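# Find and open the cabinet drawers whose interlocks are broken

## Task

The tool cabinet has four drawers and an interlock meant to lock the other three whenever any one is pulled out. On some drawers that interlock part is detached, which cannot be seen while everything is closed. Identify those faulty drawers. At the end each faulty drawer must sit open by at least a hand's width and every working drawer must be closed. All of this must hold with the robot not holding anything in place.

## Robot and tools

Robot: two xArm6 six-joint arms, left_arm and right_arm, each ending in a parallel two-finger gripper. Their root links sit in the scene frame at left_arm (-0.042, +0.271, 0) m, quat_wxyz (+0.999, 0, 0, +0.047), and right_arm (+0.005, -0.279, 0) m, quat_wxyz (+1.000, 0, 0, +0.030). The names are labels only and do not refer to sides of any image.

Scene frame: origin on the table top midway between the arms; +x reaches out over the table, +z is up, left_arm is toward +y. All printed hand poses use this frame, and they grow less accurate at long reach.

execute_actions takes "actions", a list holding zero or one item, and an optional boolean "pictures" (images come by default). An empty list only reports the state. A wait item is {"steps": N} with N from 1 to 300; it issues nothing new and returns once N control steps have elapsed since the previous result, with your reply time included. A motion item is {"rows": [...], "steps": N} with N at most 15 (15 if omitted); each control step lasts 1/30 s. Each row drives one step, and if rows run out the last is held. Every row holds exactly 14 numbers for both arms together: left_arm's waist, shoulder, elbow, forearm roll, wrist pitch, wrist roll, then its opening, followed by those same seven for right_arm. Joint values are absolute target angles in radians, in the same convention as the Joint positions line, not offsets. Stated ranges per arm: waist -6.283 to 6.283, shoulder -2.059 to 2.094, elbow -3.927 to 0.192, forearm roll -6.283 to 6.283, wrist pitch -1.693 to 3.142, wrist roll -6.283 to 6.283. Opening is a scale from -1 (shut) to +1 (wide open). A call is rejected, sending nothing, if a target overshoots an end of its range by more than 0.010 rad and lies beyond that joint's last reported angle. True ends can differ by up to 0.010 rad; targets beyond them are clipped, sometimes reported as "joint sent to its limit" (possibly about an earlier still-running action). No such line does not prove more room exists.

Motion limits: each joint target moves at up to 3.14 rad/s, taking 0.16 s to accelerate, and an arm's joints are synchronised to arrive together. Per step, a target is kept within 0.623 rad of the measured angle, and if an arm's targets would shift its gripper over 70 mm from where it is, they are scaled back. Arms keep heading toward the last row sent while you think or wait, and stop once they barely move, or when a step is HELD; a new action is then needed to move on or push harder.

Gripper: fingers point along its +z, closing along its y axis. end_effector_position is the point between the pads when closed, roughly 2 cm short of the fingertips; closing pushes the tips about 10 mm further along +z. Full open pad gap is 0.084 m. To keep hold of something, command an opening well under grip_measured; the lower, the tighter (about 24 N per pad at most; a fast close can squeeze harder). Commanding grip_measured itself still presses lightly on items up to about 6 cm wide.

Result contents: a state line per arm (left_arm: … | right_arm: …) with end-effector position (m), quat_wxyz and linear/angular velocities; grip_measured on the command scale; Joint positions and Joint velocities per arm (six joints in rad, rad/s, then pad gap in m, m/s); joint torques in the same order, which are the drive's total output with arm-specific offset, scale and noise, nonzero even with no contact. "joint command not followed" means a clearance check altered or blocked some joint targets; the rest of the row ran. HELD flags steps where your row was partly or wholly not sent. A TORQUE FAULT means a joint hit its load limit (N m: waist 47, shoulder 47, elbow 28.2, forearm roll 28.2, wrist pitch 18.8, wrist roll 18.8, held weight included); the arm backs off that joint, pauses 10 s and drops the rest of the call. MOTOR HOT appears from 65 °C; at 80 °C an OVER-TEMPERATURE FAULT brakes the arm until cool. Sustained loads heat motors, even while idle.

Cameras: cam_head_left, cam_head_right, cam_high, cam_low, cam_left_wrist, cam_right_wrist, each 896x504. Calibrations (intrinsics, distortion, world-to-camera transform) are given up front and may be a little off; wrist camera poses follow their arm's joint readings. zoom_image takes "camera" and "region" [x0, y0, x1, y1] in that camera's pixels from the top-left, no larger than 504 by 504, and enlarges that patch of the latest image.

read_manual with optional "section" (only "licences") returns licence text; it moves nothing. finished_scene with "scene" (the current scene's number) ends and grades that scene irreversibly and reports success; answering without any tool call also ends things.

The simulation keeps running during your replies. Cautions: keep the arms from striking or pressing on each other; avoid slamming drawers, hard impacts, forceful pushes, drops or slips; open drawers by grasping handles rather than ramming; the faulty drawers must remain open and the good ones closed after the grippers let go.

Each tool is called as name(argument=value, ...), one argument or row to a line, values as JSON.

## Session

execute_actions(
  actions=[],
)

Scene clock: 0.00 s of 6600.00 s.
left_arm: end_effector_position=(+0.2093, +0.2925, +0.3294) grip_measured=+1.00 end_effector_quat_wxyz=(+0.403, +0.320, +0.857, +0.037) end_effector_velocity=(+0.000, -0.000, +0.000) end_effector_angular_velocity=(-0.001, -0.000, -0.001) | right_arm: end_effector_position=(+0.0741, -0.4794, +0.2362) grip_measured=+1.00 end_effector_quat_wxyz=(-0.088, +0.941, -0.042, +0.325) end_effector_velocity=(+0.000, +0.000, -0.000) end_effector_angular_velocity=(+0.001, -0.001, +0.001)
Joint positions: left_arm=[ 0.546 -1.584 -0.201 -0.658  1.263 -1.753  0.084] | right_arm=[-1.991 -0.803 -0.423  0.559  1.637 -1.922  0.084]
Joint velocities: left_arm=[-0.     0.    -0.    -0.001  0.     0.     0.   ] | right_arm=[-0.    -0.     0.001  0.     0.001 -0.001  0.   ]
Joint torques (N m, as the arm reports them, + toward a larger angle): no reading
Motor temperatures (°C, as the motors report them): left_arm=[32 34 36 35 35 36] | right_arm=[35 35 32 32 41 32]

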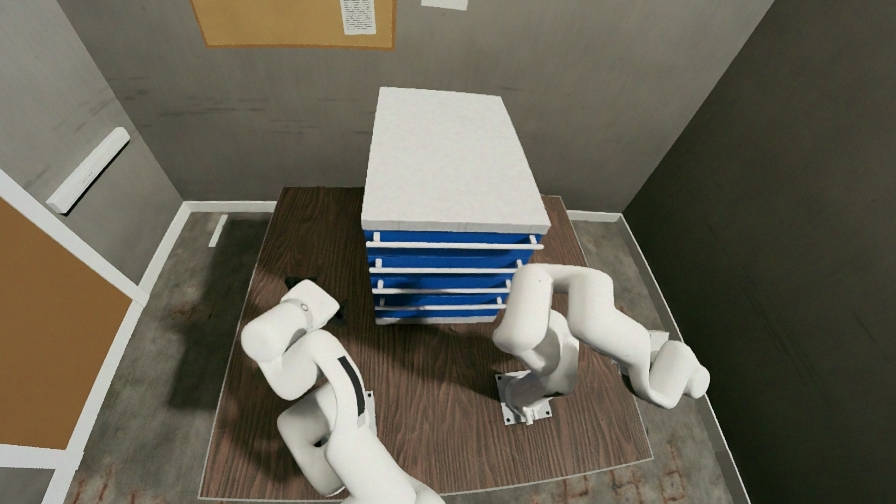

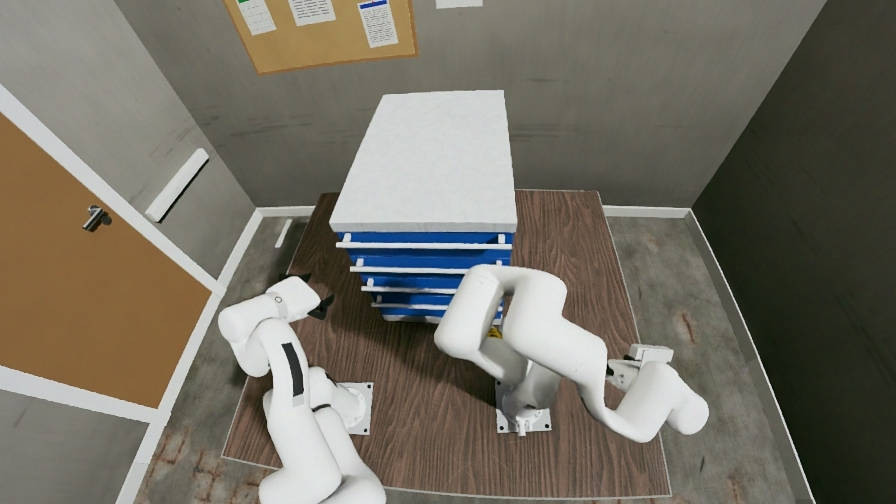

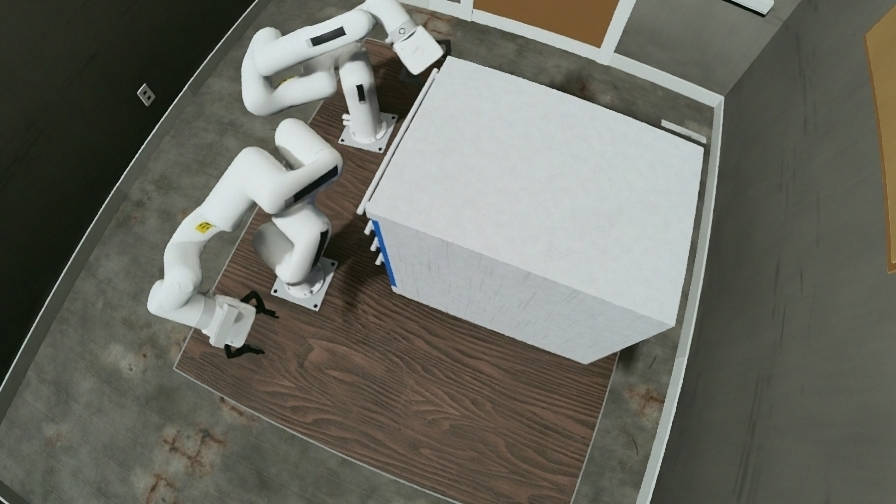

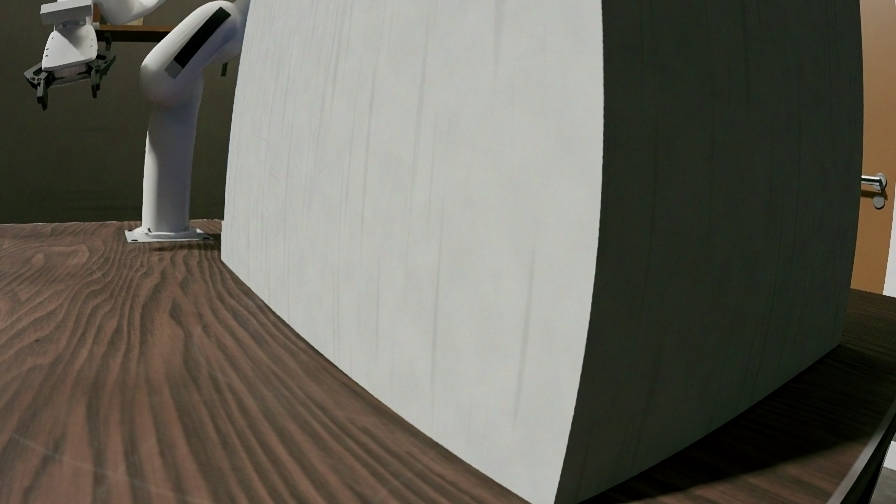

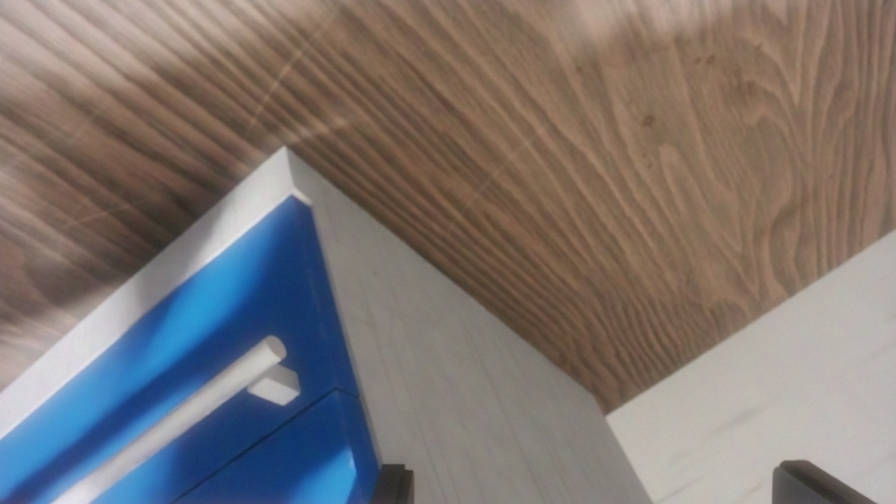

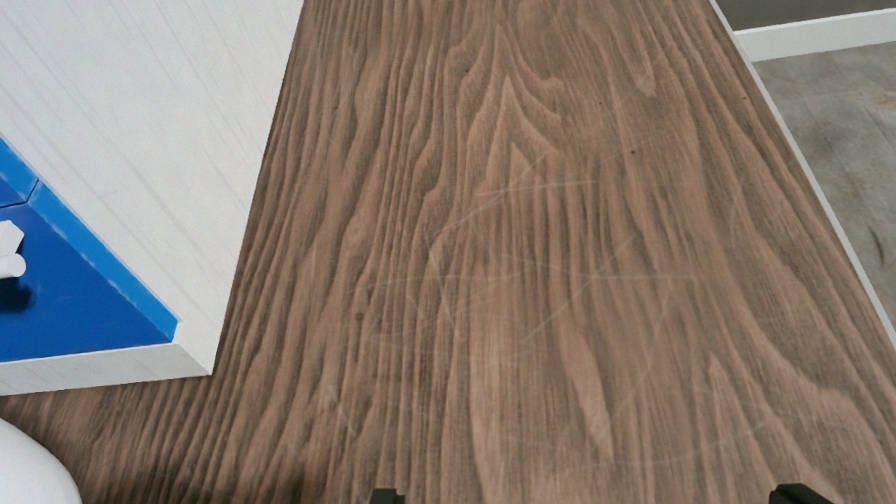

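zoom_image(
  camera="cam_head_left",
  region=[340, 200, 580, 340],
)

zoom_image(
  camera="cam_head_right",
  region=[310, 200, 550, 340],
)

zoom_image(
  camera="cam_high",
  region=[330, 40, 490, 310],
)

Region (340, 200, 580, 340) of cam_head_left's 896x504 image, scaled by 2.100, with more detail than that image has; it fills the top 294 rows of this view, and the rest is white.

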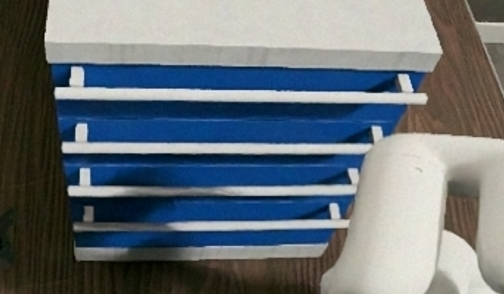

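Region (310, 200, 550, 340) of cam_head_right's 896x504 image, scaled by 2.100, with more detail than that image has; it fills the top 294 rows of this view, and the rest is white.

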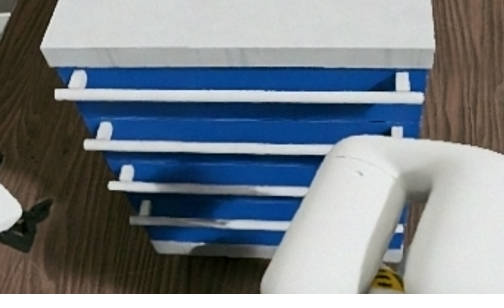

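Region (330, 40, 490, 310) of cam_high's 896x504 image, scaled by 1.867, with more detail than that image has; it fills the left 299 columns of this view, and the rest is white.

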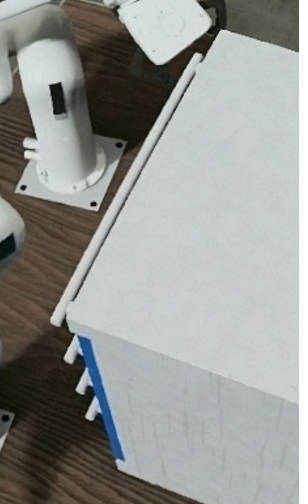

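execute_actions(
  actions=[
    {"rows": [[0.546,-0.9,-0.9,1.51,1.8,-0.255,0.0,-1.4365,0.0894,-0.9466,0.2921,2.4065,-1.3513,1.0]], "steps": 15},
  ],
  pictures=false,
)

execute_actions(
  actions=[
    {"steps": 30},
  ],
  pictures=false,
)

Scene clock: 111.47 s of 6600.00 s.
left_arm: end_effector_position=(+0.0987, +0.4149, +0.3682) grip_measured=-0.01 end_effector_quat_wxyz=(-0.051, +0.682, +0.727, +0.059) end_effector_velocity=(-0.265, +0.343, +0.125) end_effector_angular_velocity=(+1.113, +1.501, -1.238) | right_arm: end_effector_position=(+0.0963, -0.4066, +0.3038) grip_measured=+1.00 end_effector_quat_wxyz=(+0.703, -0.711, +0.000, -0.006) end_effector_velocity=(-0.008, -0.009, +0.012) end_effector_angular_velocity=(+0.475, +0.204, +0.165)
Joint positions: left_arm=[ 0.546 -1.038 -0.756  0.123  1.695 -0.974  0.044] | right_arm=[-1.44   0.078 -0.936  0.295  2.394 -1.357  0.084]
Joint velocities: left_arm=[ 0.001  0.466 -0.484  1.677  0.357  1.674 -0.001] | right_arm=[ 0.078  0.349 -0.095 -0.054  0.239  0.117 -0.   ]
Joint torques (N m, as the arm reports them, + toward a larger angle): left_arm=[ -0.98  -0.38 -20.17   0.04  -1.51  -0.5 ] | right_arm=[ -5.48 -28.37 -15.2    0.95   1.92  -0.37]
Motor temperatures (°C, as the motors report them): left_arm=[32 34 41 35 35 36] | right_arm=[35 35 39 32 41 32]
Steps of this call (steps 1 to 90: nothing new was sent; then 107.97 s passed at rest; steps 91 to 105: all 15 steps of this action). Readings (joint positions):
91: left_arm=[0.546 -1.584 -0.202 -0.657 1.264 -1.753] | right_arm=[-1.990 -0.803 -0.424 0.559 1.638 -1.922]
92: left_arm=[0.546 -1.576 -0.209 -0.648 1.272 -1.743] | right_arm=[-1.983 -0.795 -0.430 0.555 1.648 -1.913]
94: left_arm=[0.546 -1.506 -0.278 -0.576 1.335 -1.671] | right_arm=[-1.921 -0.726 -0.490 0.524 1.720 -1.846]
98: left_arm=[0.546 -1.230 -0.561 -0.288 1.551 -1.384] | right_arm=[-1.641 -0.373 -0.759 0.392 2.066 -1.564]
105: the state above

Scene clock: 112.47 s of 6600.00 s.
left_arm: end_effector_position=(-0.0806, +0.5681, +0.6263) grip_measured=-0.01 end_effector_quat_wxyz=(+0.654, -0.590, -0.456, +0.127) end_effector_velocity=(-0.001, -0.000, +0.008) end_effector_angular_velocity=(+0.017, +0.029, +0.008) | right_arm: end_effector_position=(+0.0960, -0.4082, +0.3058) grip_measured=+1.00 end_effector_quat_wxyz=(+0.707, -0.707, +0.000, -0.000) end_effector_velocity=(-0.000, -0.000, -0.000) end_effector_angular_velocity=(-0.001, +0.000, +0.000)
Joint positions: left_arm=[ 0.546 -0.9   -0.899  1.506  1.8   -0.256  0.044] | right_arm=[-1.437  0.089 -0.947  0.292  2.407 -1.351  0.084]
Joint velocities: left_arm=[-0.     0.003  0.001  0.034  0.002  0.01   0.   ] | right_arm=[-0.     0.    -0.001 -0.001 -0.001 -0.     0.   ]
Joint torques (N m, as the arm reports them, + toward a larger angle): left_arm=[ -0.83  -0.65 -20.12   2.04  -0.15  -0.55] | right_arm=[ -2.06 -14.96 -12.25   0.81   1.87  -0.28]
Motor temperatures (°C, as the motors report them): left_arm=[32 34 41 35 35 36] | right_arm=[35 35 39 32 41 32]
Steps of this call (steps 1 to 30: the robot went on to your last target). Readings (joint positions):
1: left_arm=[0.546 -1.023 -0.771 0.178 1.706 -0.918] | right_arm=[-1.439 0.085 -0.939 0.293 2.400 -1.355]
2: left_arm=[0.546 -1.010 -0.785 0.234 1.716 -0.862] | right_arm=[-1.438 0.086 -0.941 0.293 2.403 -1.353]
4: left_arm=[0.546 -0.988 -0.808 0.346 1.733 -0.751] | right_arm=[-1.439 0.085 -0.945 0.293 2.405 -1.352]
8: left_arm=[0.546 -0.957 -0.841 0.568 1.757 -0.572] | right_arm=[-1.438 0.086 -0.946 0.292 2.406 -1.352]
30: the state above

execute_actions(
  actions=[
    {"rows": [[-1.9105,-0.9,-0.9,1.51,1.8,-0.255,0.0,-1.4365,0.0894,-0.9466,0.2921,2.4065,-1.3513,1.0]], "steps": 15},
  ],
  pictures=false,
)

execute_actions(
  actions=[
    {"steps": 30},
  ],
  pictures=false,
)

Scene clock: 114.33 s of 6600.00 s.
left_arm: end_effector_position=(+0.1032, +0.5331, +0.6273) grip_measured=-0.01 end_effector_quat_wxyz=(-0.662, +0.702, +0.249, +0.083) end_effector_velocity=(+0.387, -0.214, +0.000) end_effector_angular_velocity=(+0.000, -0.002, -1.475) | right_arm: end_effector_position=(+0.0960, -0.4082, +0.3058) grip_measured=+1.00 end_effector_quat_wxyz=(+0.707, -0.707, +0.000, -0.000) end_effector_velocity=(+0.000, +0.000, -0.000) end_effector_angular_velocity=(-0.000, +0.000, -0.001)
Joint positions: left_arm=[-0.089 -0.9   -0.9    1.51   1.8   -0.255  0.044] | right_arm=[-1.437  0.089 -0.947  0.292  2.406 -1.351  0.084]
Joint velocities: left_arm=[-1.476 -0.002 -0.     0.     0.001  0.     0.   ] | right_arm=[-0.    -0.     0.001  0.    -0.001 -0.     0.   ]
Joint torques (N m, as the arm reports them, + toward a larger angle): left_arm=[ -0.49  -0.56 -20.03   1.91   0.    -0.33] | right_arm=[ -1.81 -14.74 -12.25   1.11   1.68  -0.27]
Motor temperatures (°C, as the motors report them): left_arm=[32 34 41 35 35 36] | right_arm=[35 35 39 32 41 32]
Steps of this call (steps 1 to 15: the robot went on to your last target; steps 16 to 41: nothing new was sent; steps 42 to 56: all 15 steps of this action). Readings (joint positions):
42: left_arm=[0.545 -0.900 -0.900 1.510 1.800 -0.255] | right_arm=[-1.436 0.089 -0.947 0.292 2.406 -1.351]
43: left_arm=[0.538 -0.900 -0.900 1.510 1.801 -0.255] | right_arm=[-1.436 0.089 -0.947 0.292 2.406 -1.351]
45: left_arm=[0.470 -0.901 -0.901 1.510 1.801 -0.255] | right_arm=[-1.436 0.089 -0.947 0.292 2.407 -1.351]
49: left_arm=[0.256 -0.900 -0.899 1.510 1.800 -0.255] | right_arm=[-1.436 0.089 -0.947 0.292 2.406 -1.351]
56: the state above

Scene clock: 115.33 s of 6600.00 s.
left_arm: end_effector_position=(+0.2329, +0.1509, +0.6274) grip_measured=-0.01 end_effector_quat_wxyz=(-0.434, +0.687, -0.288, +0.507) end_effector_velocity=(-0.177, -0.405, +0.000) end_effector_angular_velocity=(-0.001, -0.000, -1.474) | right_arm: end_effector_position=(+0.0960, -0.4082, +0.3058) grip_measured=+1.00 end_effector_quat_wxyz=(+0.707, -0.707, +0.000, -0.000) end_effector_velocity=(-0.000, -0.000, -0.000) end_effector_angular_velocity=(-0.001, +0.000, -0.000)
Joint positions: left_arm=[-1.565 -0.9   -0.9    1.51   1.8   -0.255  0.044] | right_arm=[-1.436  0.089 -0.947  0.292  2.406 -1.351  0.084]
Joint velocities: left_arm=[-1.474 -0.001  0.     0.    -0.     0.     0.   ] | right_arm=[-0.    -0.     0.    -0.    -0.001 -0.    -0.   ]
Joint torques (N m, as the arm reports them, + toward a larger angle): left_arm=[ -1.16  -0.35 -20.2    1.95  -0.06  -0.33] | right_arm=[ -1.83 -14.8  -12.1    0.91   1.77  -0.42]
Motor temperatures (°C, as the motors report them): left_arm=[32 34 41 35 35 36] | right_arm=[35 35 39 32 41 32]
Steps of this call (steps 1 to 30: the robot went on to your last target). Readings (joint positions):
1: left_arm=[-0.138 -0.900 -0.900 1.510 1.800 -0.255] | right_arm=[-1.437 0.089 -0.947 0.292 2.407 -1.351]
2: left_arm=[-0.187 -0.900 -0.900 1.510 1.800 -0.255] | right_arm=[-1.436 0.089 -0.947 0.292 2.406 -1.351]
4: left_arm=[-0.286 -0.900 -0.900 1.510 1.800 -0.255] | right_arm=[-1.437 0.089 -0.947 0.292 2.407 -1.351]
8: left_arm=[-0.483 -0.900 -0.900 1.510 1.800 -0.255] | right_arm=[-1.436 0.089 -0.947 0.292 2.406 -1.351]
30: the state above

execute_actions(
  actions=[
    {"rows": [[-1.9105,-0.7203,-0.6025,1.5093,1.8089,-0.255,0.0,-1.4365,0.0894,-0.9466,0.2921,2.4065,-1.3513,1.0]], "steps": 15},
  ],
  pictures=false,
)

execute_actions(
  actions=[
    {"steps": 15},
  ],
)

Scene clock: 116.93 s of 6600.00 s.
left_arm: end_effector_position=(+0.1600, -0.0000, +0.4899) grip_measured=-0.01 end_effector_quat_wxyz=(+0.498, -0.502, +0.499, -0.501) end_effector_velocity=(-0.000, -0.003, -0.013) end_effector_angular_velocity=(+0.051, -0.026, +0.007) | right_arm: end_effector_position=(+0.0960, -0.4082, +0.3058) grip_measured=+1.00 end_effector_quat_wxyz=(+0.707, -0.707, +0.000, -0.000) end_effector_velocity=(-0.000, +0.000, -0.000) end_effector_angular_velocity=(+0.001, -0.000, -0.000)
Joint positions: left_arm=[-1.911 -0.723 -0.607  1.509  1.809 -0.255  0.044] | right_arm=[-1.436  0.089 -0.947  0.292  2.406 -1.351  0.084]
Joint velocities: left_arm=[ 0.001  0.024  0.031  0.011  0.008 -0.    -0.   ] | right_arm=[-0.     0.     0.002 -0.    -0.    -0.001  0.   ]
Joint torques (N m, as the arm reports them, + toward a larger angle): left_arm=[ -0.66  -7.82 -24.25   2.04   1.14  -0.36] | right_arm=[ -2.13 -14.9  -12.25   0.76   1.75  -0.33]
Motor temperatures (°C, as the motors report them): left_arm=[32 34 41 35 35 36] | right_arm=[35 35 39 32 41 32]
Steps of this call (steps 1 to 30: the robot went on to your last target; steps 31 to 33: nothing new was sent; steps 34 to 48: all 15 steps of this action). Readings (joint positions):
34: left_arm=[-1.910 -0.900 -0.899 1.510 1.800 -0.255] | right_arm=[-1.437 0.089 -0.947 0.292 2.407 -1.351]
35: left_arm=[-1.910 -0.896 -0.894 1.511 1.801 -0.255] | right_arm=[-1.437 0.089 -0.947 0.292 2.407 -1.351]
37: left_arm=[-1.910 -0.867 -0.845 1.511 1.803 -0.255] | right_arm=[-1.436 0.089 -0.947 0.292 2.406 -1.351]
41: left_arm=[-1.911 -0.796 -0.728 1.509 1.805 -0.255] | right_arm=[-1.436 0.089 -0.947 0.292 2.406 -1.351]
48: the state above

Scene clock: 117.43 s of 6600.00 s.
left_arm: end_effector_position=(+0.1599, -0.0003, +0.4881) grip_measured=-0.01 end_effector_quat_wxyz=(+0.500, -0.500, +0.500, -0.500) end_effector_velocity=(-0.000, -0.001, -0.001) end_effector_angular_velocity=(+0.003, +0.000, -0.002) | right_arm: end_effector_position=(+0.0960, -0.4082, +0.3058) grip_measured=+1.00 end_effector_quat_wxyz=(+0.707, -0.707, +0.000, -0.000) end_effector_velocity=(-0.000, -0.000, -0.000) end_effector_angular_velocity=(-0.001, -0.000, -0.000)
Joint positions: left_arm=[-1.91  -0.721 -0.603  1.509  1.809 -0.255  0.044] | right_arm=[-1.436  0.089 -0.947  0.292  2.407 -1.351  0.084]
Joint velocities: left_arm=[-0.001  0.002  0.001 -0.    -0.001  0.    -0.   ] | right_arm=[-0.     0.    -0.    -0.    -0.001 -0.    -0.   ]
Joint torques (N m, as the arm reports them, + toward a larger angle): left_arm=[ -1.    -5.77 -22.4    1.98   1.05  -0.28] | right_arm=[ -2.21 -15.15 -12.2    0.75   1.88  -0.35]
Motor temperatures (°C, as the motors report them): left_arm=[32 34 41 35 35 36] | right_arm=[35 35 39 32 41 32]
Steps of this call (steps 1 to 15: the robot went on to your last target). Readings (joint positions):
1: left_arm=[-1.910 -0.722 -0.606 1.509 1.809 -0.255] | right_arm=[-1.436 0.089 -0.947 0.292 2.406 -1.351]
2: left_arm=[-1.910 -0.722 -0.606 1.509 1.809 -0.255] | right_arm=[-1.436 0.089 -0.947 0.292 2.407 -1.351]
4: left_arm=[-1.910 -0.722 -0.606 1.510 1.809 -0.255] | right_arm=[-1.436 0.089 -0.947 0.292 2.407 -1.351]
8: left_arm=[-1.910 -0.721 -0.604 1.509 1.809 -0.255] | right_arm=[-1.436 0.089 -0.947 0.292 2.406 -1.351]
15: the state above
All arms were judged still, so your last target was given up. Only a new action makes them travel on or press farther. Fingers that are still opening or closing keep moving.
camera_calibration (this result's frames):
cam_left_wrist: T_world_to_cam=[[0.0054842, -0.00018519, -0.999985, 0.518366], [-0.0127813, 0.999918, -0.000255274, 0.0643587], [0.999903, 0.0127825, 0.00548138, -0.0307287], [0, 0, 0, 1]] pos_world=[0.0287055, -0.0638646, 0.518543]
cam_right_wrist: T_world_to_cam=[[0.00896683, -0.012783, -0.999878, 0.331378], [-0.999949, 0.00450543, -0.00902507, 0.166351], [0.00462024, 0.999908, -0.012742, 0.544381], [0, 0, 0, 1]] pos_world=[0.160856, -0.540845, 0.339775]

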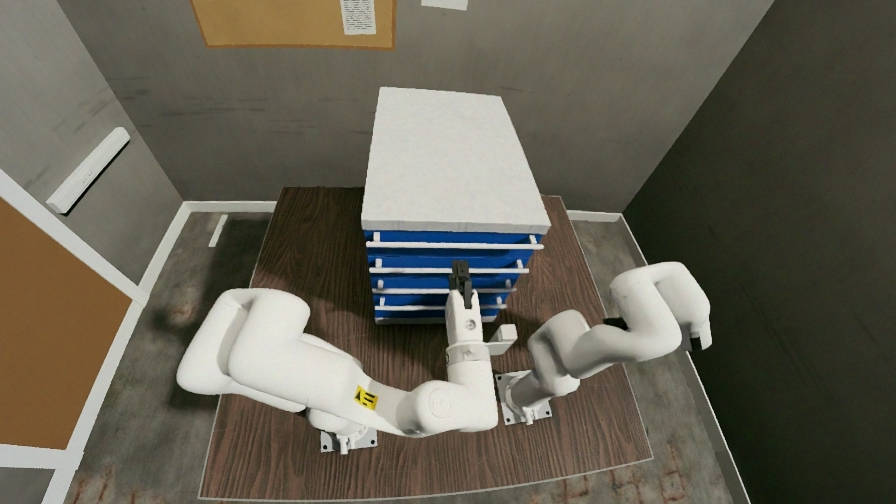

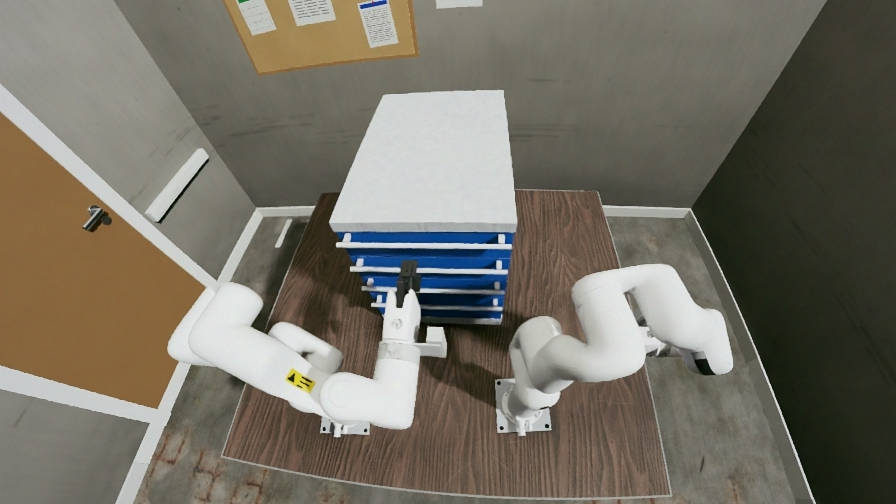

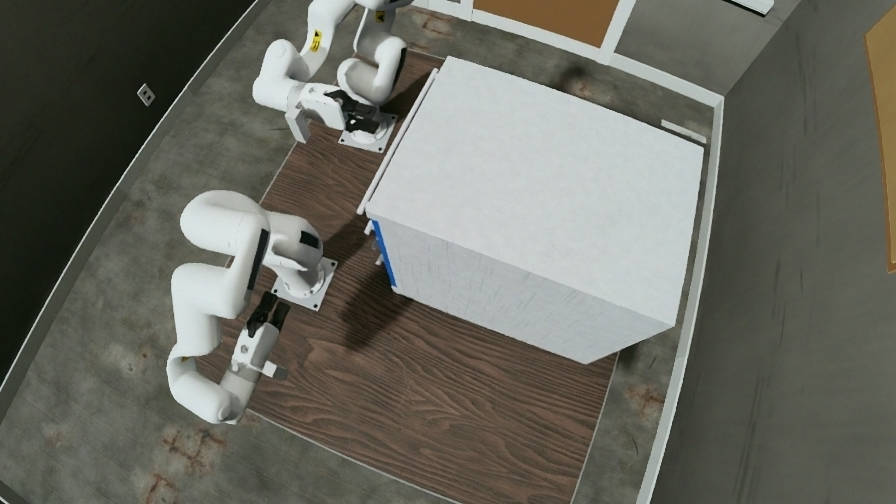

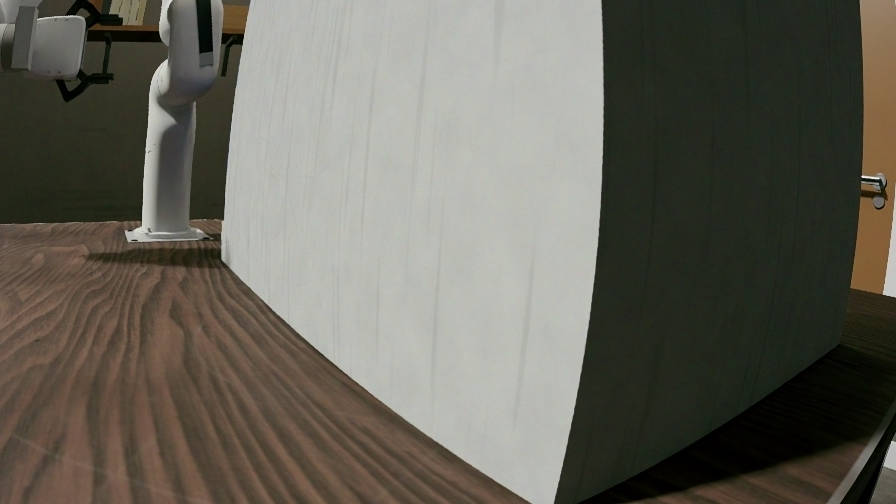

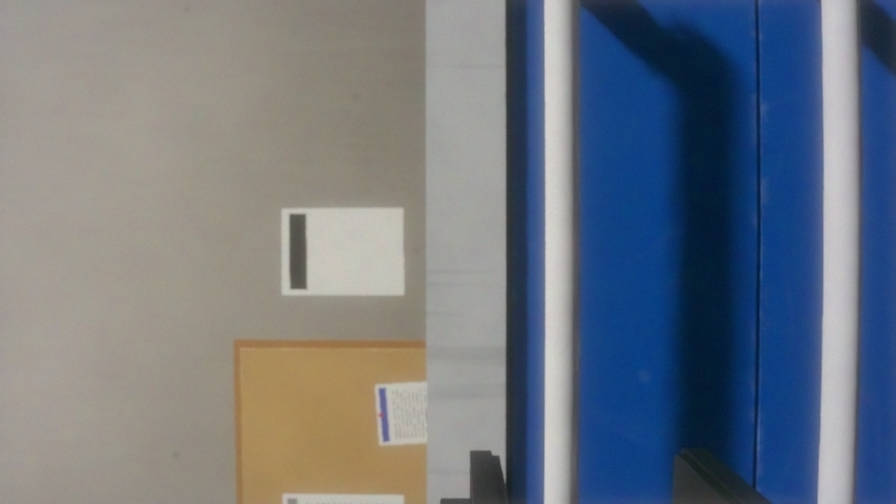

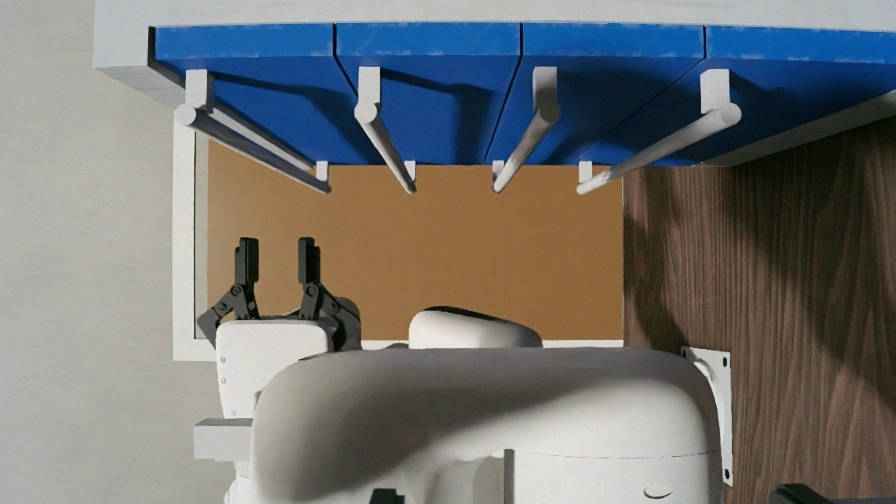

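execute_actions(
  actions=[
    {"rows": [[-1.7128,-0.7431,-0.5681,1.5585,1.6172,-0.260,0.0,-1.4365,0.0894,-0.9466,0.2921,2.4065,-1.3513,1.0]], "steps": 15},
  ],
)

Scene clock: 133.77 s of 6600.00 s.
left_arm: end_effector_position=(+0.1996, -0.0006, +0.4802) grip_measured=-0.01 end_effector_quat_wxyz=(+0.500, -0.500, +0.500, -0.500) end_effector_velocity=(+0.001, -0.000, -0.000) end_effector_angular_velocity=(+0.001, -0.001, -0.001) | right_arm: end_effector_position=(+0.0960, -0.4082, +0.3058) grip_measured=+1.00 end_effector_quat_wxyz=(+0.707, -0.707, +0.000, -0.000) end_effector_velocity=(+0.000, -0.000, +0.000) end_effector_angular_velocity=(-0.000, -0.001, -0.000)
Joint positions: left_arm=[-1.714 -0.743 -0.568  1.558  1.618 -0.26   0.044] | right_arm=[-1.436  0.089 -0.947  0.292  2.407 -1.351  0.084]
Joint velocities: left_arm=[ 0.004 -0.     0.002  0.002 -0.005  0.     0.   ] | right_arm=[ 0.     0.    -0.001  0.001  0.    -0.    -0.   ]
Joint torques (N m, as the arm reports them, + toward a larger angle): left_arm=[ -1.02  -5.97 -22.94   1.81   0.94  -0.39] | right_arm=[ -2.13 -15.   -12.05   0.78   1.74  -0.32]
Motor temperatures (°C, as the motors report them): left_arm=[32 34 41 35 35 36] | right_arm=[35 36 37 32 41 32]
Steps of this call (steps 1 to 90: nothing new was sent; then 12.83 s passed at rest; steps 91 to 105: all 15 steps of this action). Readings (joint positions):
91: left_arm=[-1.910 -0.720 -0.602 1.509 1.808 -0.255] | right_arm=[-1.436 0.089 -0.947 0.292 2.407 -1.351]
92: left_arm=[-1.902 -0.721 -0.601 1.512 1.798 -0.255] | right_arm=[-1.436 0.089 -0.947 0.292 2.406 -1.351]
94: left_arm=[-1.838 -0.729 -0.590 1.528 1.734 -0.257] | right_arm=[-1.436 0.089 -0.947 0.292 2.406 -1.351]
98: left_arm=[-1.724 -0.742 -0.570 1.555 1.633 -0.260] | right_arm=[-1.437 0.089 -0.947 0.292 2.406 -1.351]
105: the state above
camera_calibration (this result's frames):
cam_left_wrist: T_world_to_cam=[[0.0055308, -0.000318134, -0.999985, 0.510233], [-0.0120138, 0.999928, -0.000384562, 0.0650641], [0.999913, 0.0120158, 0.00552658, -0.0704253], [0, 0, 0, 1]] pos_world=[0.0683788, -0.0640508, 0.51064]
cam_right_wrist: T_world_to_cam=[[0.00896644, -0.0127831, -0.999878, 0.331378], [-0.999949, 0.00450534, -0.00902468, 0.166351], [0.00462015, 0.999908, -0.0127421, 0.544381], [0, 0, 0, 1]] pos_world=[0.160856, -0.540845, 0.339775]

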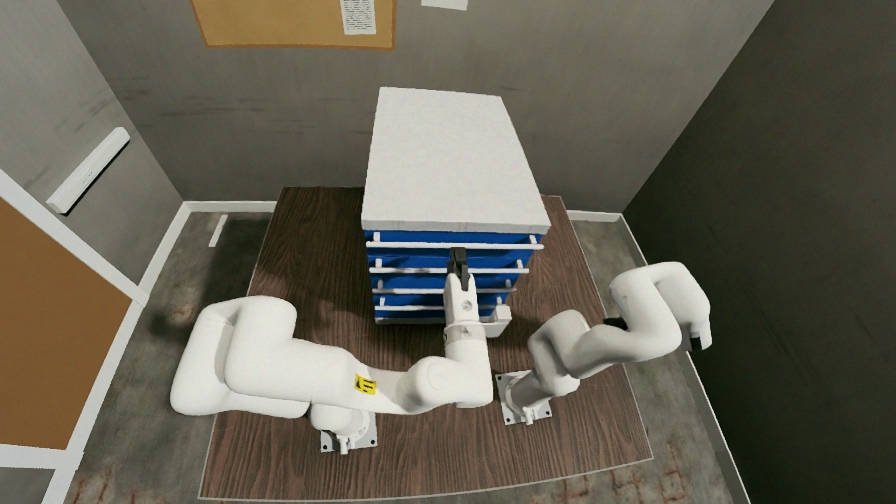

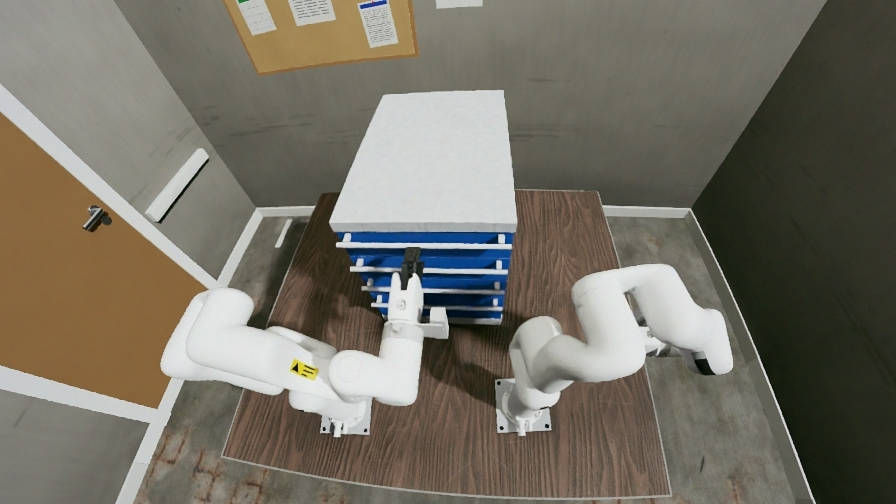

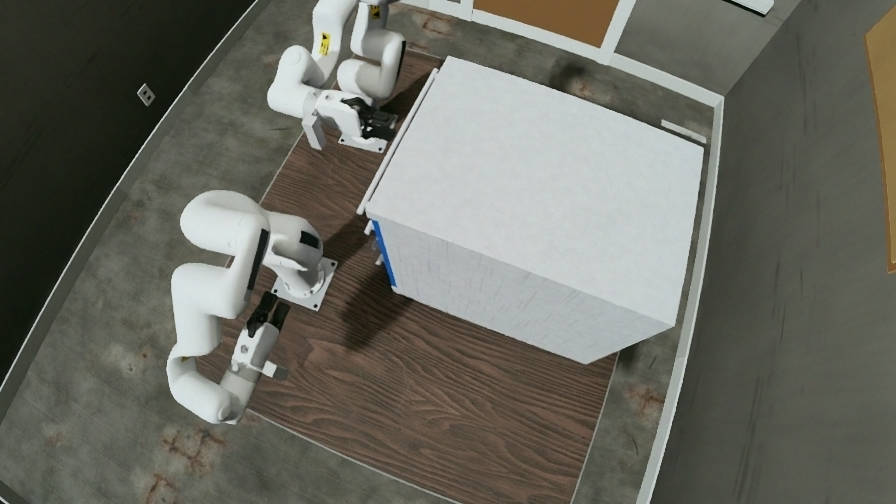

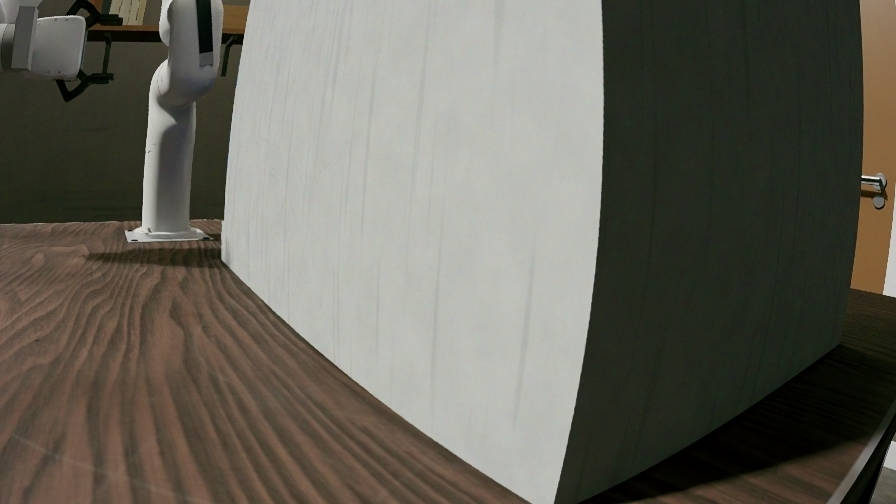

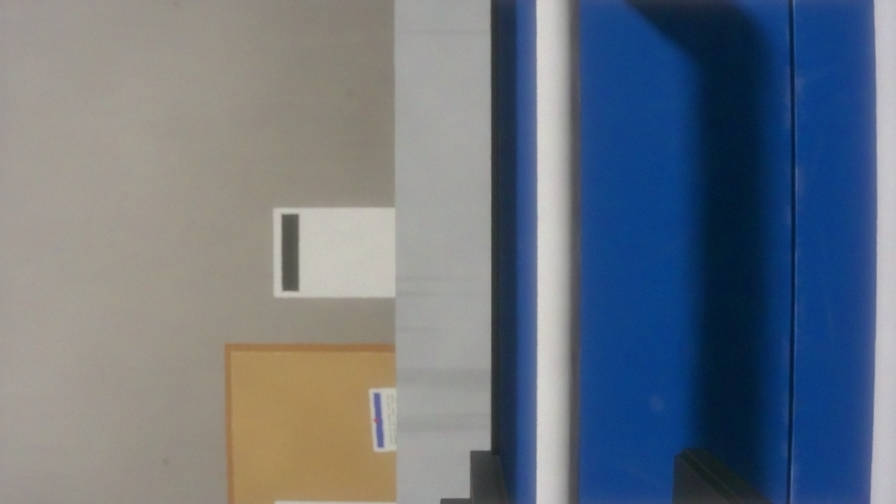

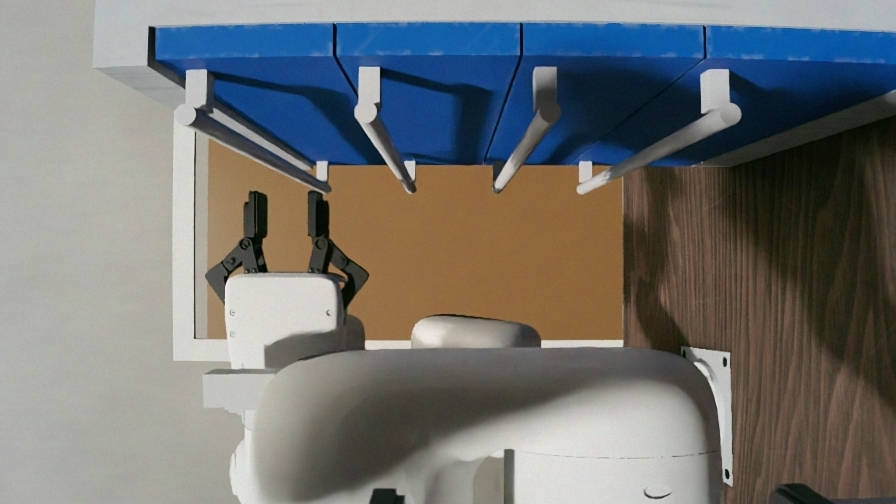

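execute_actions(
  actions=[
    {"rows": [[-1.5515,-0.7382,-0.5726,1.6000,1.4613,-0.263,0.0,-1.4365,0.0894,-0.9466,0.2921,2.4065,-1.3513,1.0]], "steps": 15},
  ],
)

Scene clock: 136.13 s of 6600.00 s.
left_arm: end_effector_position=(+0.2317, -0.0007, +0.4806) grip_measured=-0.01 end_effector_quat_wxyz=(+0.499, -0.500, +0.500, -0.500) end_effector_velocity=(+0.000, -0.001, -0.001) end_effector_angular_velocity=(+0.002, +0.001, -0.003) | right_arm: end_effector_position=(+0.0960, -0.4082, +0.3058) grip_measured=+1.00 end_effector_quat_wxyz=(+0.707, -0.707, +0.000, -0.000) end_effector_velocity=(+0.000, +0.000, -0.000) end_effector_angular_velocity=(-0.000, -0.000, -0.001)
Joint positions: left_arm=[-1.552 -0.738 -0.573  1.6    1.462 -0.263  0.044] | right_arm=[-1.436  0.089 -0.947  0.292  2.406 -1.351  0.084]
Joint velocities: left_arm=[ 0.004  0.002  0.     0.001 -0.007  0.     0.   ] | right_arm=[ 0.     0.     0.     0.001 -0.001  0.     0.   ]
Joint torques (N m, as the arm reports them, + toward a larger angle): left_arm=[ -0.98  -6.56 -23.2    1.43   1.14  -0.41] | right_arm=[ -2.25 -14.89 -12.28   0.86   1.82  -0.33]
Motor temperatures (°C, as the motors report them): left_arm=[32 34 41 35 35 36] | right_arm=[35 36 37 32 41 32]
Steps of this call (steps 1 to 15: the robot went on to your last target; steps 16 to 56: nothing new was sent; steps 57 to 71: all 15 steps of this action). Readings (joint positions):
57: left_arm=[-1.712 -0.743 -0.568 1.559 1.616 -0.260] | right_arm=[-1.437 0.089 -0.947 0.292 2.406 -1.351]
58: left_arm=[-1.705 -0.743 -0.568 1.561 1.607 -0.260] | right_arm=[-1.437 0.089 -0.947 0.292 2.407 -1.351]
60: left_arm=[-1.645 -0.741 -0.570 1.577 1.548 -0.261] | right_arm=[-1.436 0.089 -0.947 0.292 2.406 -1.351]
64: left_arm=[-1.559 -0.739 -0.572 1.597 1.473 -0.263] | right_arm=[-1.436 0.089 -0.947 0.292 2.406 -1.351]
71: the state above
camera_calibration (this result's frames):
cam_left_wrist: T_world_to_cam=[[0.00544935, -0.00148779, -0.999984, 0.510451], [-0.0121268, 0.999925, -0.00155378, 0.066126], [0.999912, 0.0121351, 0.0054309, -0.102423], [0, 0, 0, 1]] pos_world=[0.100434, -0.0641187, 0.511102]
cam_right_wrist: T_world_to_cam=[[0.00896659, -0.0127832, -0.999878, 0.331378], [-0.999949, 0.0045054, -0.00902482, 0.166351], [0.00462022, 0.999908, -0.0127421, 0.544381], [0, 0, 0, 1]] pos_world=[0.160856, -0.540845, 0.339775]

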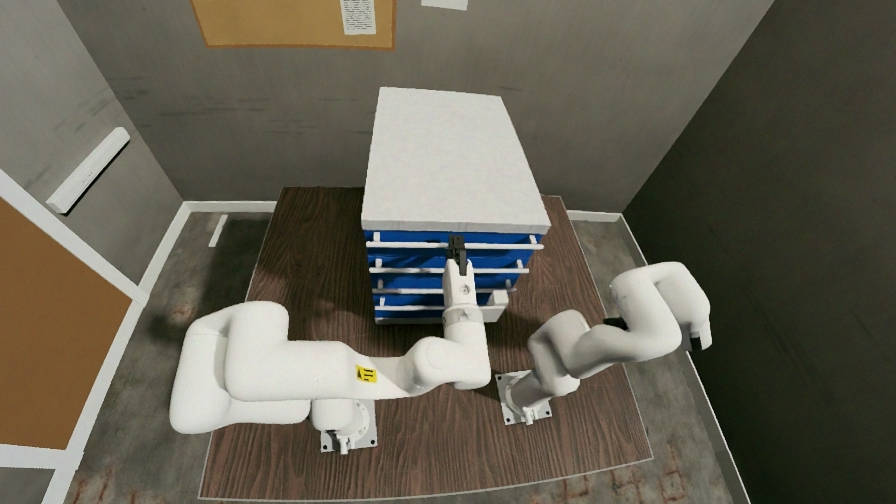

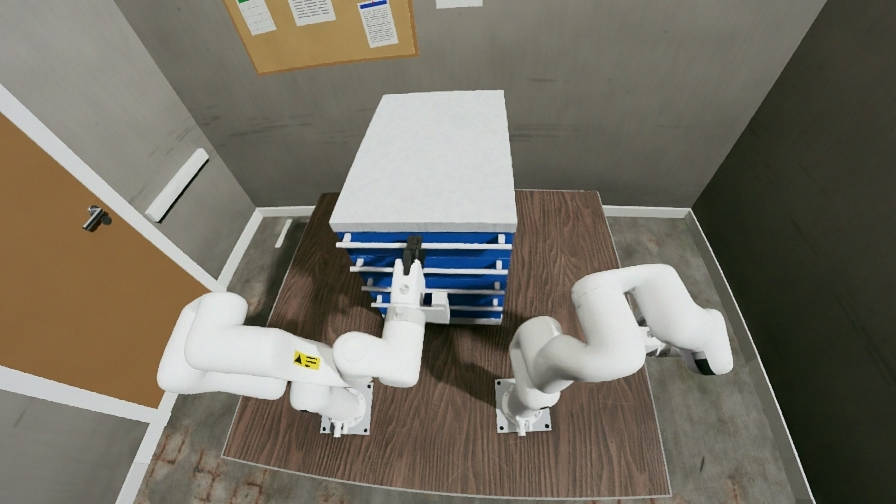

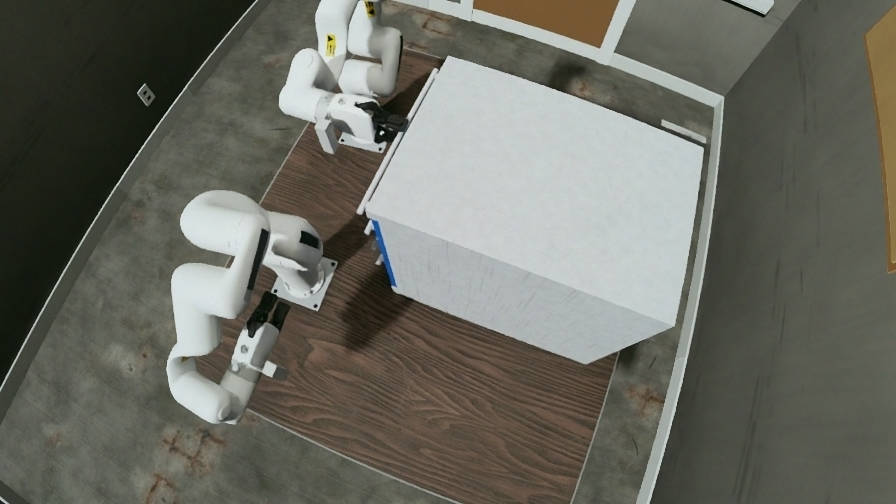

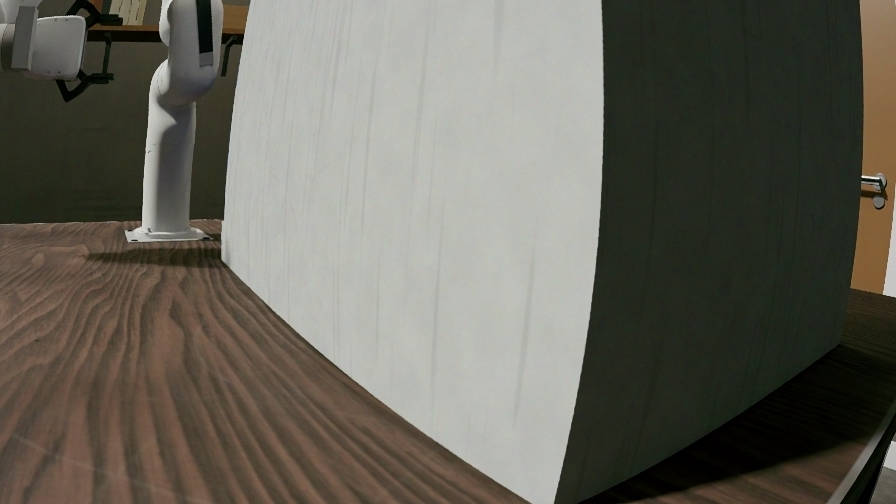

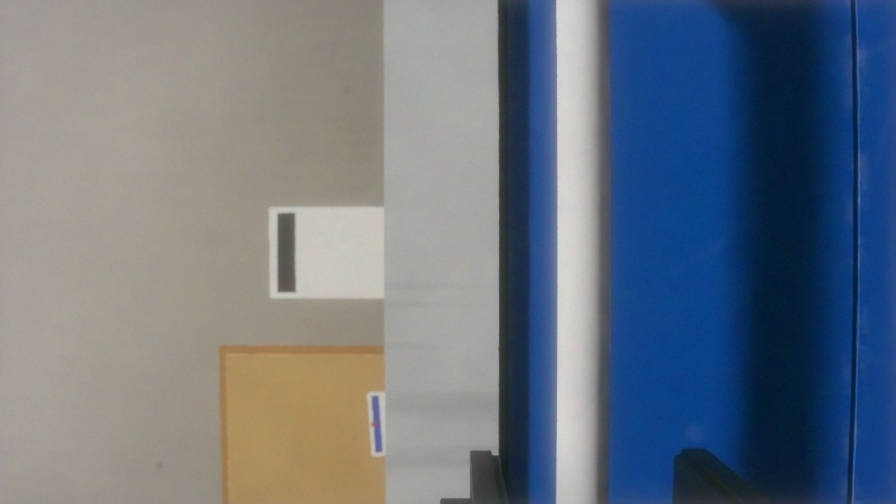

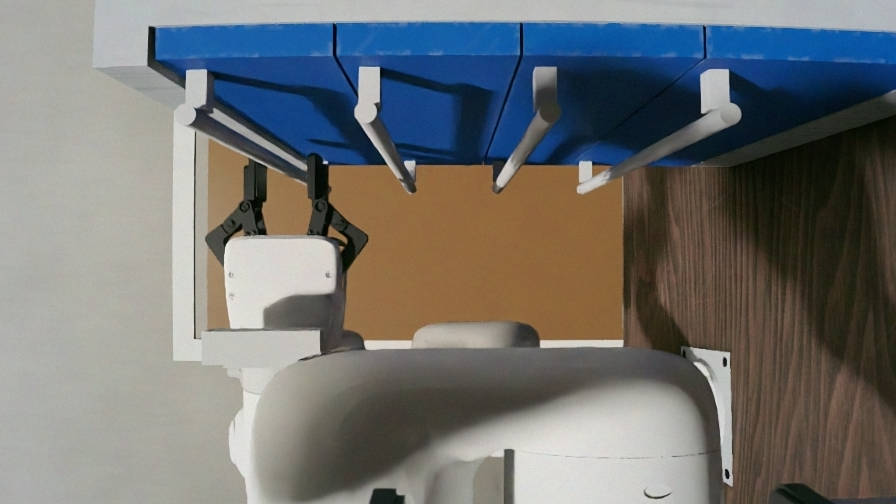

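execute_actions(
  actions=[
    {"rows": [[-1.5515,-0.7382,-0.5726,1.6000,1.4613,-0.263,-0.3,-1.4365,0.0894,-0.9466,0.2921,2.4065,-1.3513,1.0],[-1.5515,-0.7382,-0.5726,1.6000,1.4613,-0.263,-0.5,-1.4365,0.0894,-0.9466,0.2921,2.4065,-1.3513,1.0],[-1.5515,-0.7382,-0.5726,1.6000,1.4613,-0.263,-0.6,-1.4365,0.0894,-0.9466,0.2921,2.4065,-1.3513,1.0],[-1.5515,-0.7382,-0.5726,1.6000,1.4613,-0.263,-0.65,-1.4365,0.0894,-0.9466,0.2921,2.4065,-1.3513,1.0],[-1.5515,-0.7382,-0.5726,1.6000,1.4613,-0.263,-0.7,-1.4365,0.0894,-0.9466,0.2921,2.4065,-1.3513,1.0],[-1.5515,-0.7382,-0.5726,1.6000,1.4613,-0.263,-0.75,-1.4365,0.0894,-0.9466,0.2921,2.4065,-1.3513,1.0],[-1.5515,-0.7382,-0.5726,1.6000,1.4613,-0.263,-0.8,-1.4365,0.0894,-0.9466,0.2921,2.4065,-1.3513,1.0],[-1.5515,-0.7382,-0.5726,1.6000,1.4613,-0.263,-0.9,-1.4365,0.0894,-0.9466,0.2921,2.4065,-1.3513,1.0],[-1.5515,-0.7382,-0.5726,1.6000,1.4613,-0.263,-1.0,-1.4365,0.0894,-0.9466,0.2921,2.4065,-1.3513,1.0]], "steps": 15},
  ],
  pictures=false,
)

Scene clock: 139.80 s of 6600.00 s.
left_arm: end_effector_position=(+0.2319, -0.0005, +0.4825) grip_measured=-0.74 end_effector_quat_wxyz=(+0.499, -0.501, +0.498, -0.502) end_effector_velocity=(-0.000, -0.000, -0.001) end_effector_angular_velocity=(+0.002, +0.002, -0.000) | right_arm: end_effector_position=(+0.0960, -0.4082, +0.3058) grip_measured=+1.00 end_effector_quat_wxyz=(+0.707, -0.707, +0.000, -0.000) end_effector_velocity=(-0.000, +0.000, +0.000) end_effector_angular_velocity=(+0.002, +0.001, +0.000)
Joint positions: left_arm=[-1.552 -0.739 -0.575  1.602  1.462 -0.263  0.011] | right_arm=[-1.436  0.089 -0.947  0.292  2.406 -1.351  0.084]
Joint velocities: left_arm=[-0.     0.001  0.002 -0.001 -0.001 -0.    -0.   ] | right_arm=[-0.     0.     0.001 -0.     0.001  0.     0.   ]
Joint torques (N m, as the arm reports them, + toward a larger angle): left_arm=[ -1.05  -2.38 -15.25  -1.38   0.63  -0.44] | right_arm=[ -2.44 -15.14 -12.08   0.8    1.84  -0.25]
Motor temperatures (°C, as the motors report them): left_arm=[32 34 41 35 35 36] | right_arm=[35 36 37 32 41 32]
Steps of this call (steps 1 to 15: the robot went on to your last target; steps 16 to 90: nothing new was sent; then 0.17 s passed at rest; steps 91 to 105: all 15 steps of this action). Readings (joint positions):
91: left_arm=[-1.552 -0.738 -0.573 1.600 1.461 -0.263] | right_arm=[-1.436 0.089 -0.947 0.292 2.406 -1.351]
92: left_arm=[-1.552 -0.738 -0.573 1.600 1.461 -0.263] | right_arm=[-1.436 0.089 -0.947 0.292 2.407 -1.351]
94: left_arm=[-1.551 -0.738 -0.573 1.600 1.461 -0.263] | right_arm=[-1.436 0.089 -0.947 0.292 2.406 -1.351]
98: left_arm=[-1.552 -0.739 -0.576 1.602 1.462 -0.263] | right_arm=[-1.436 0.089 -0.947 0.292 2.406 -1.351]
105: the state above


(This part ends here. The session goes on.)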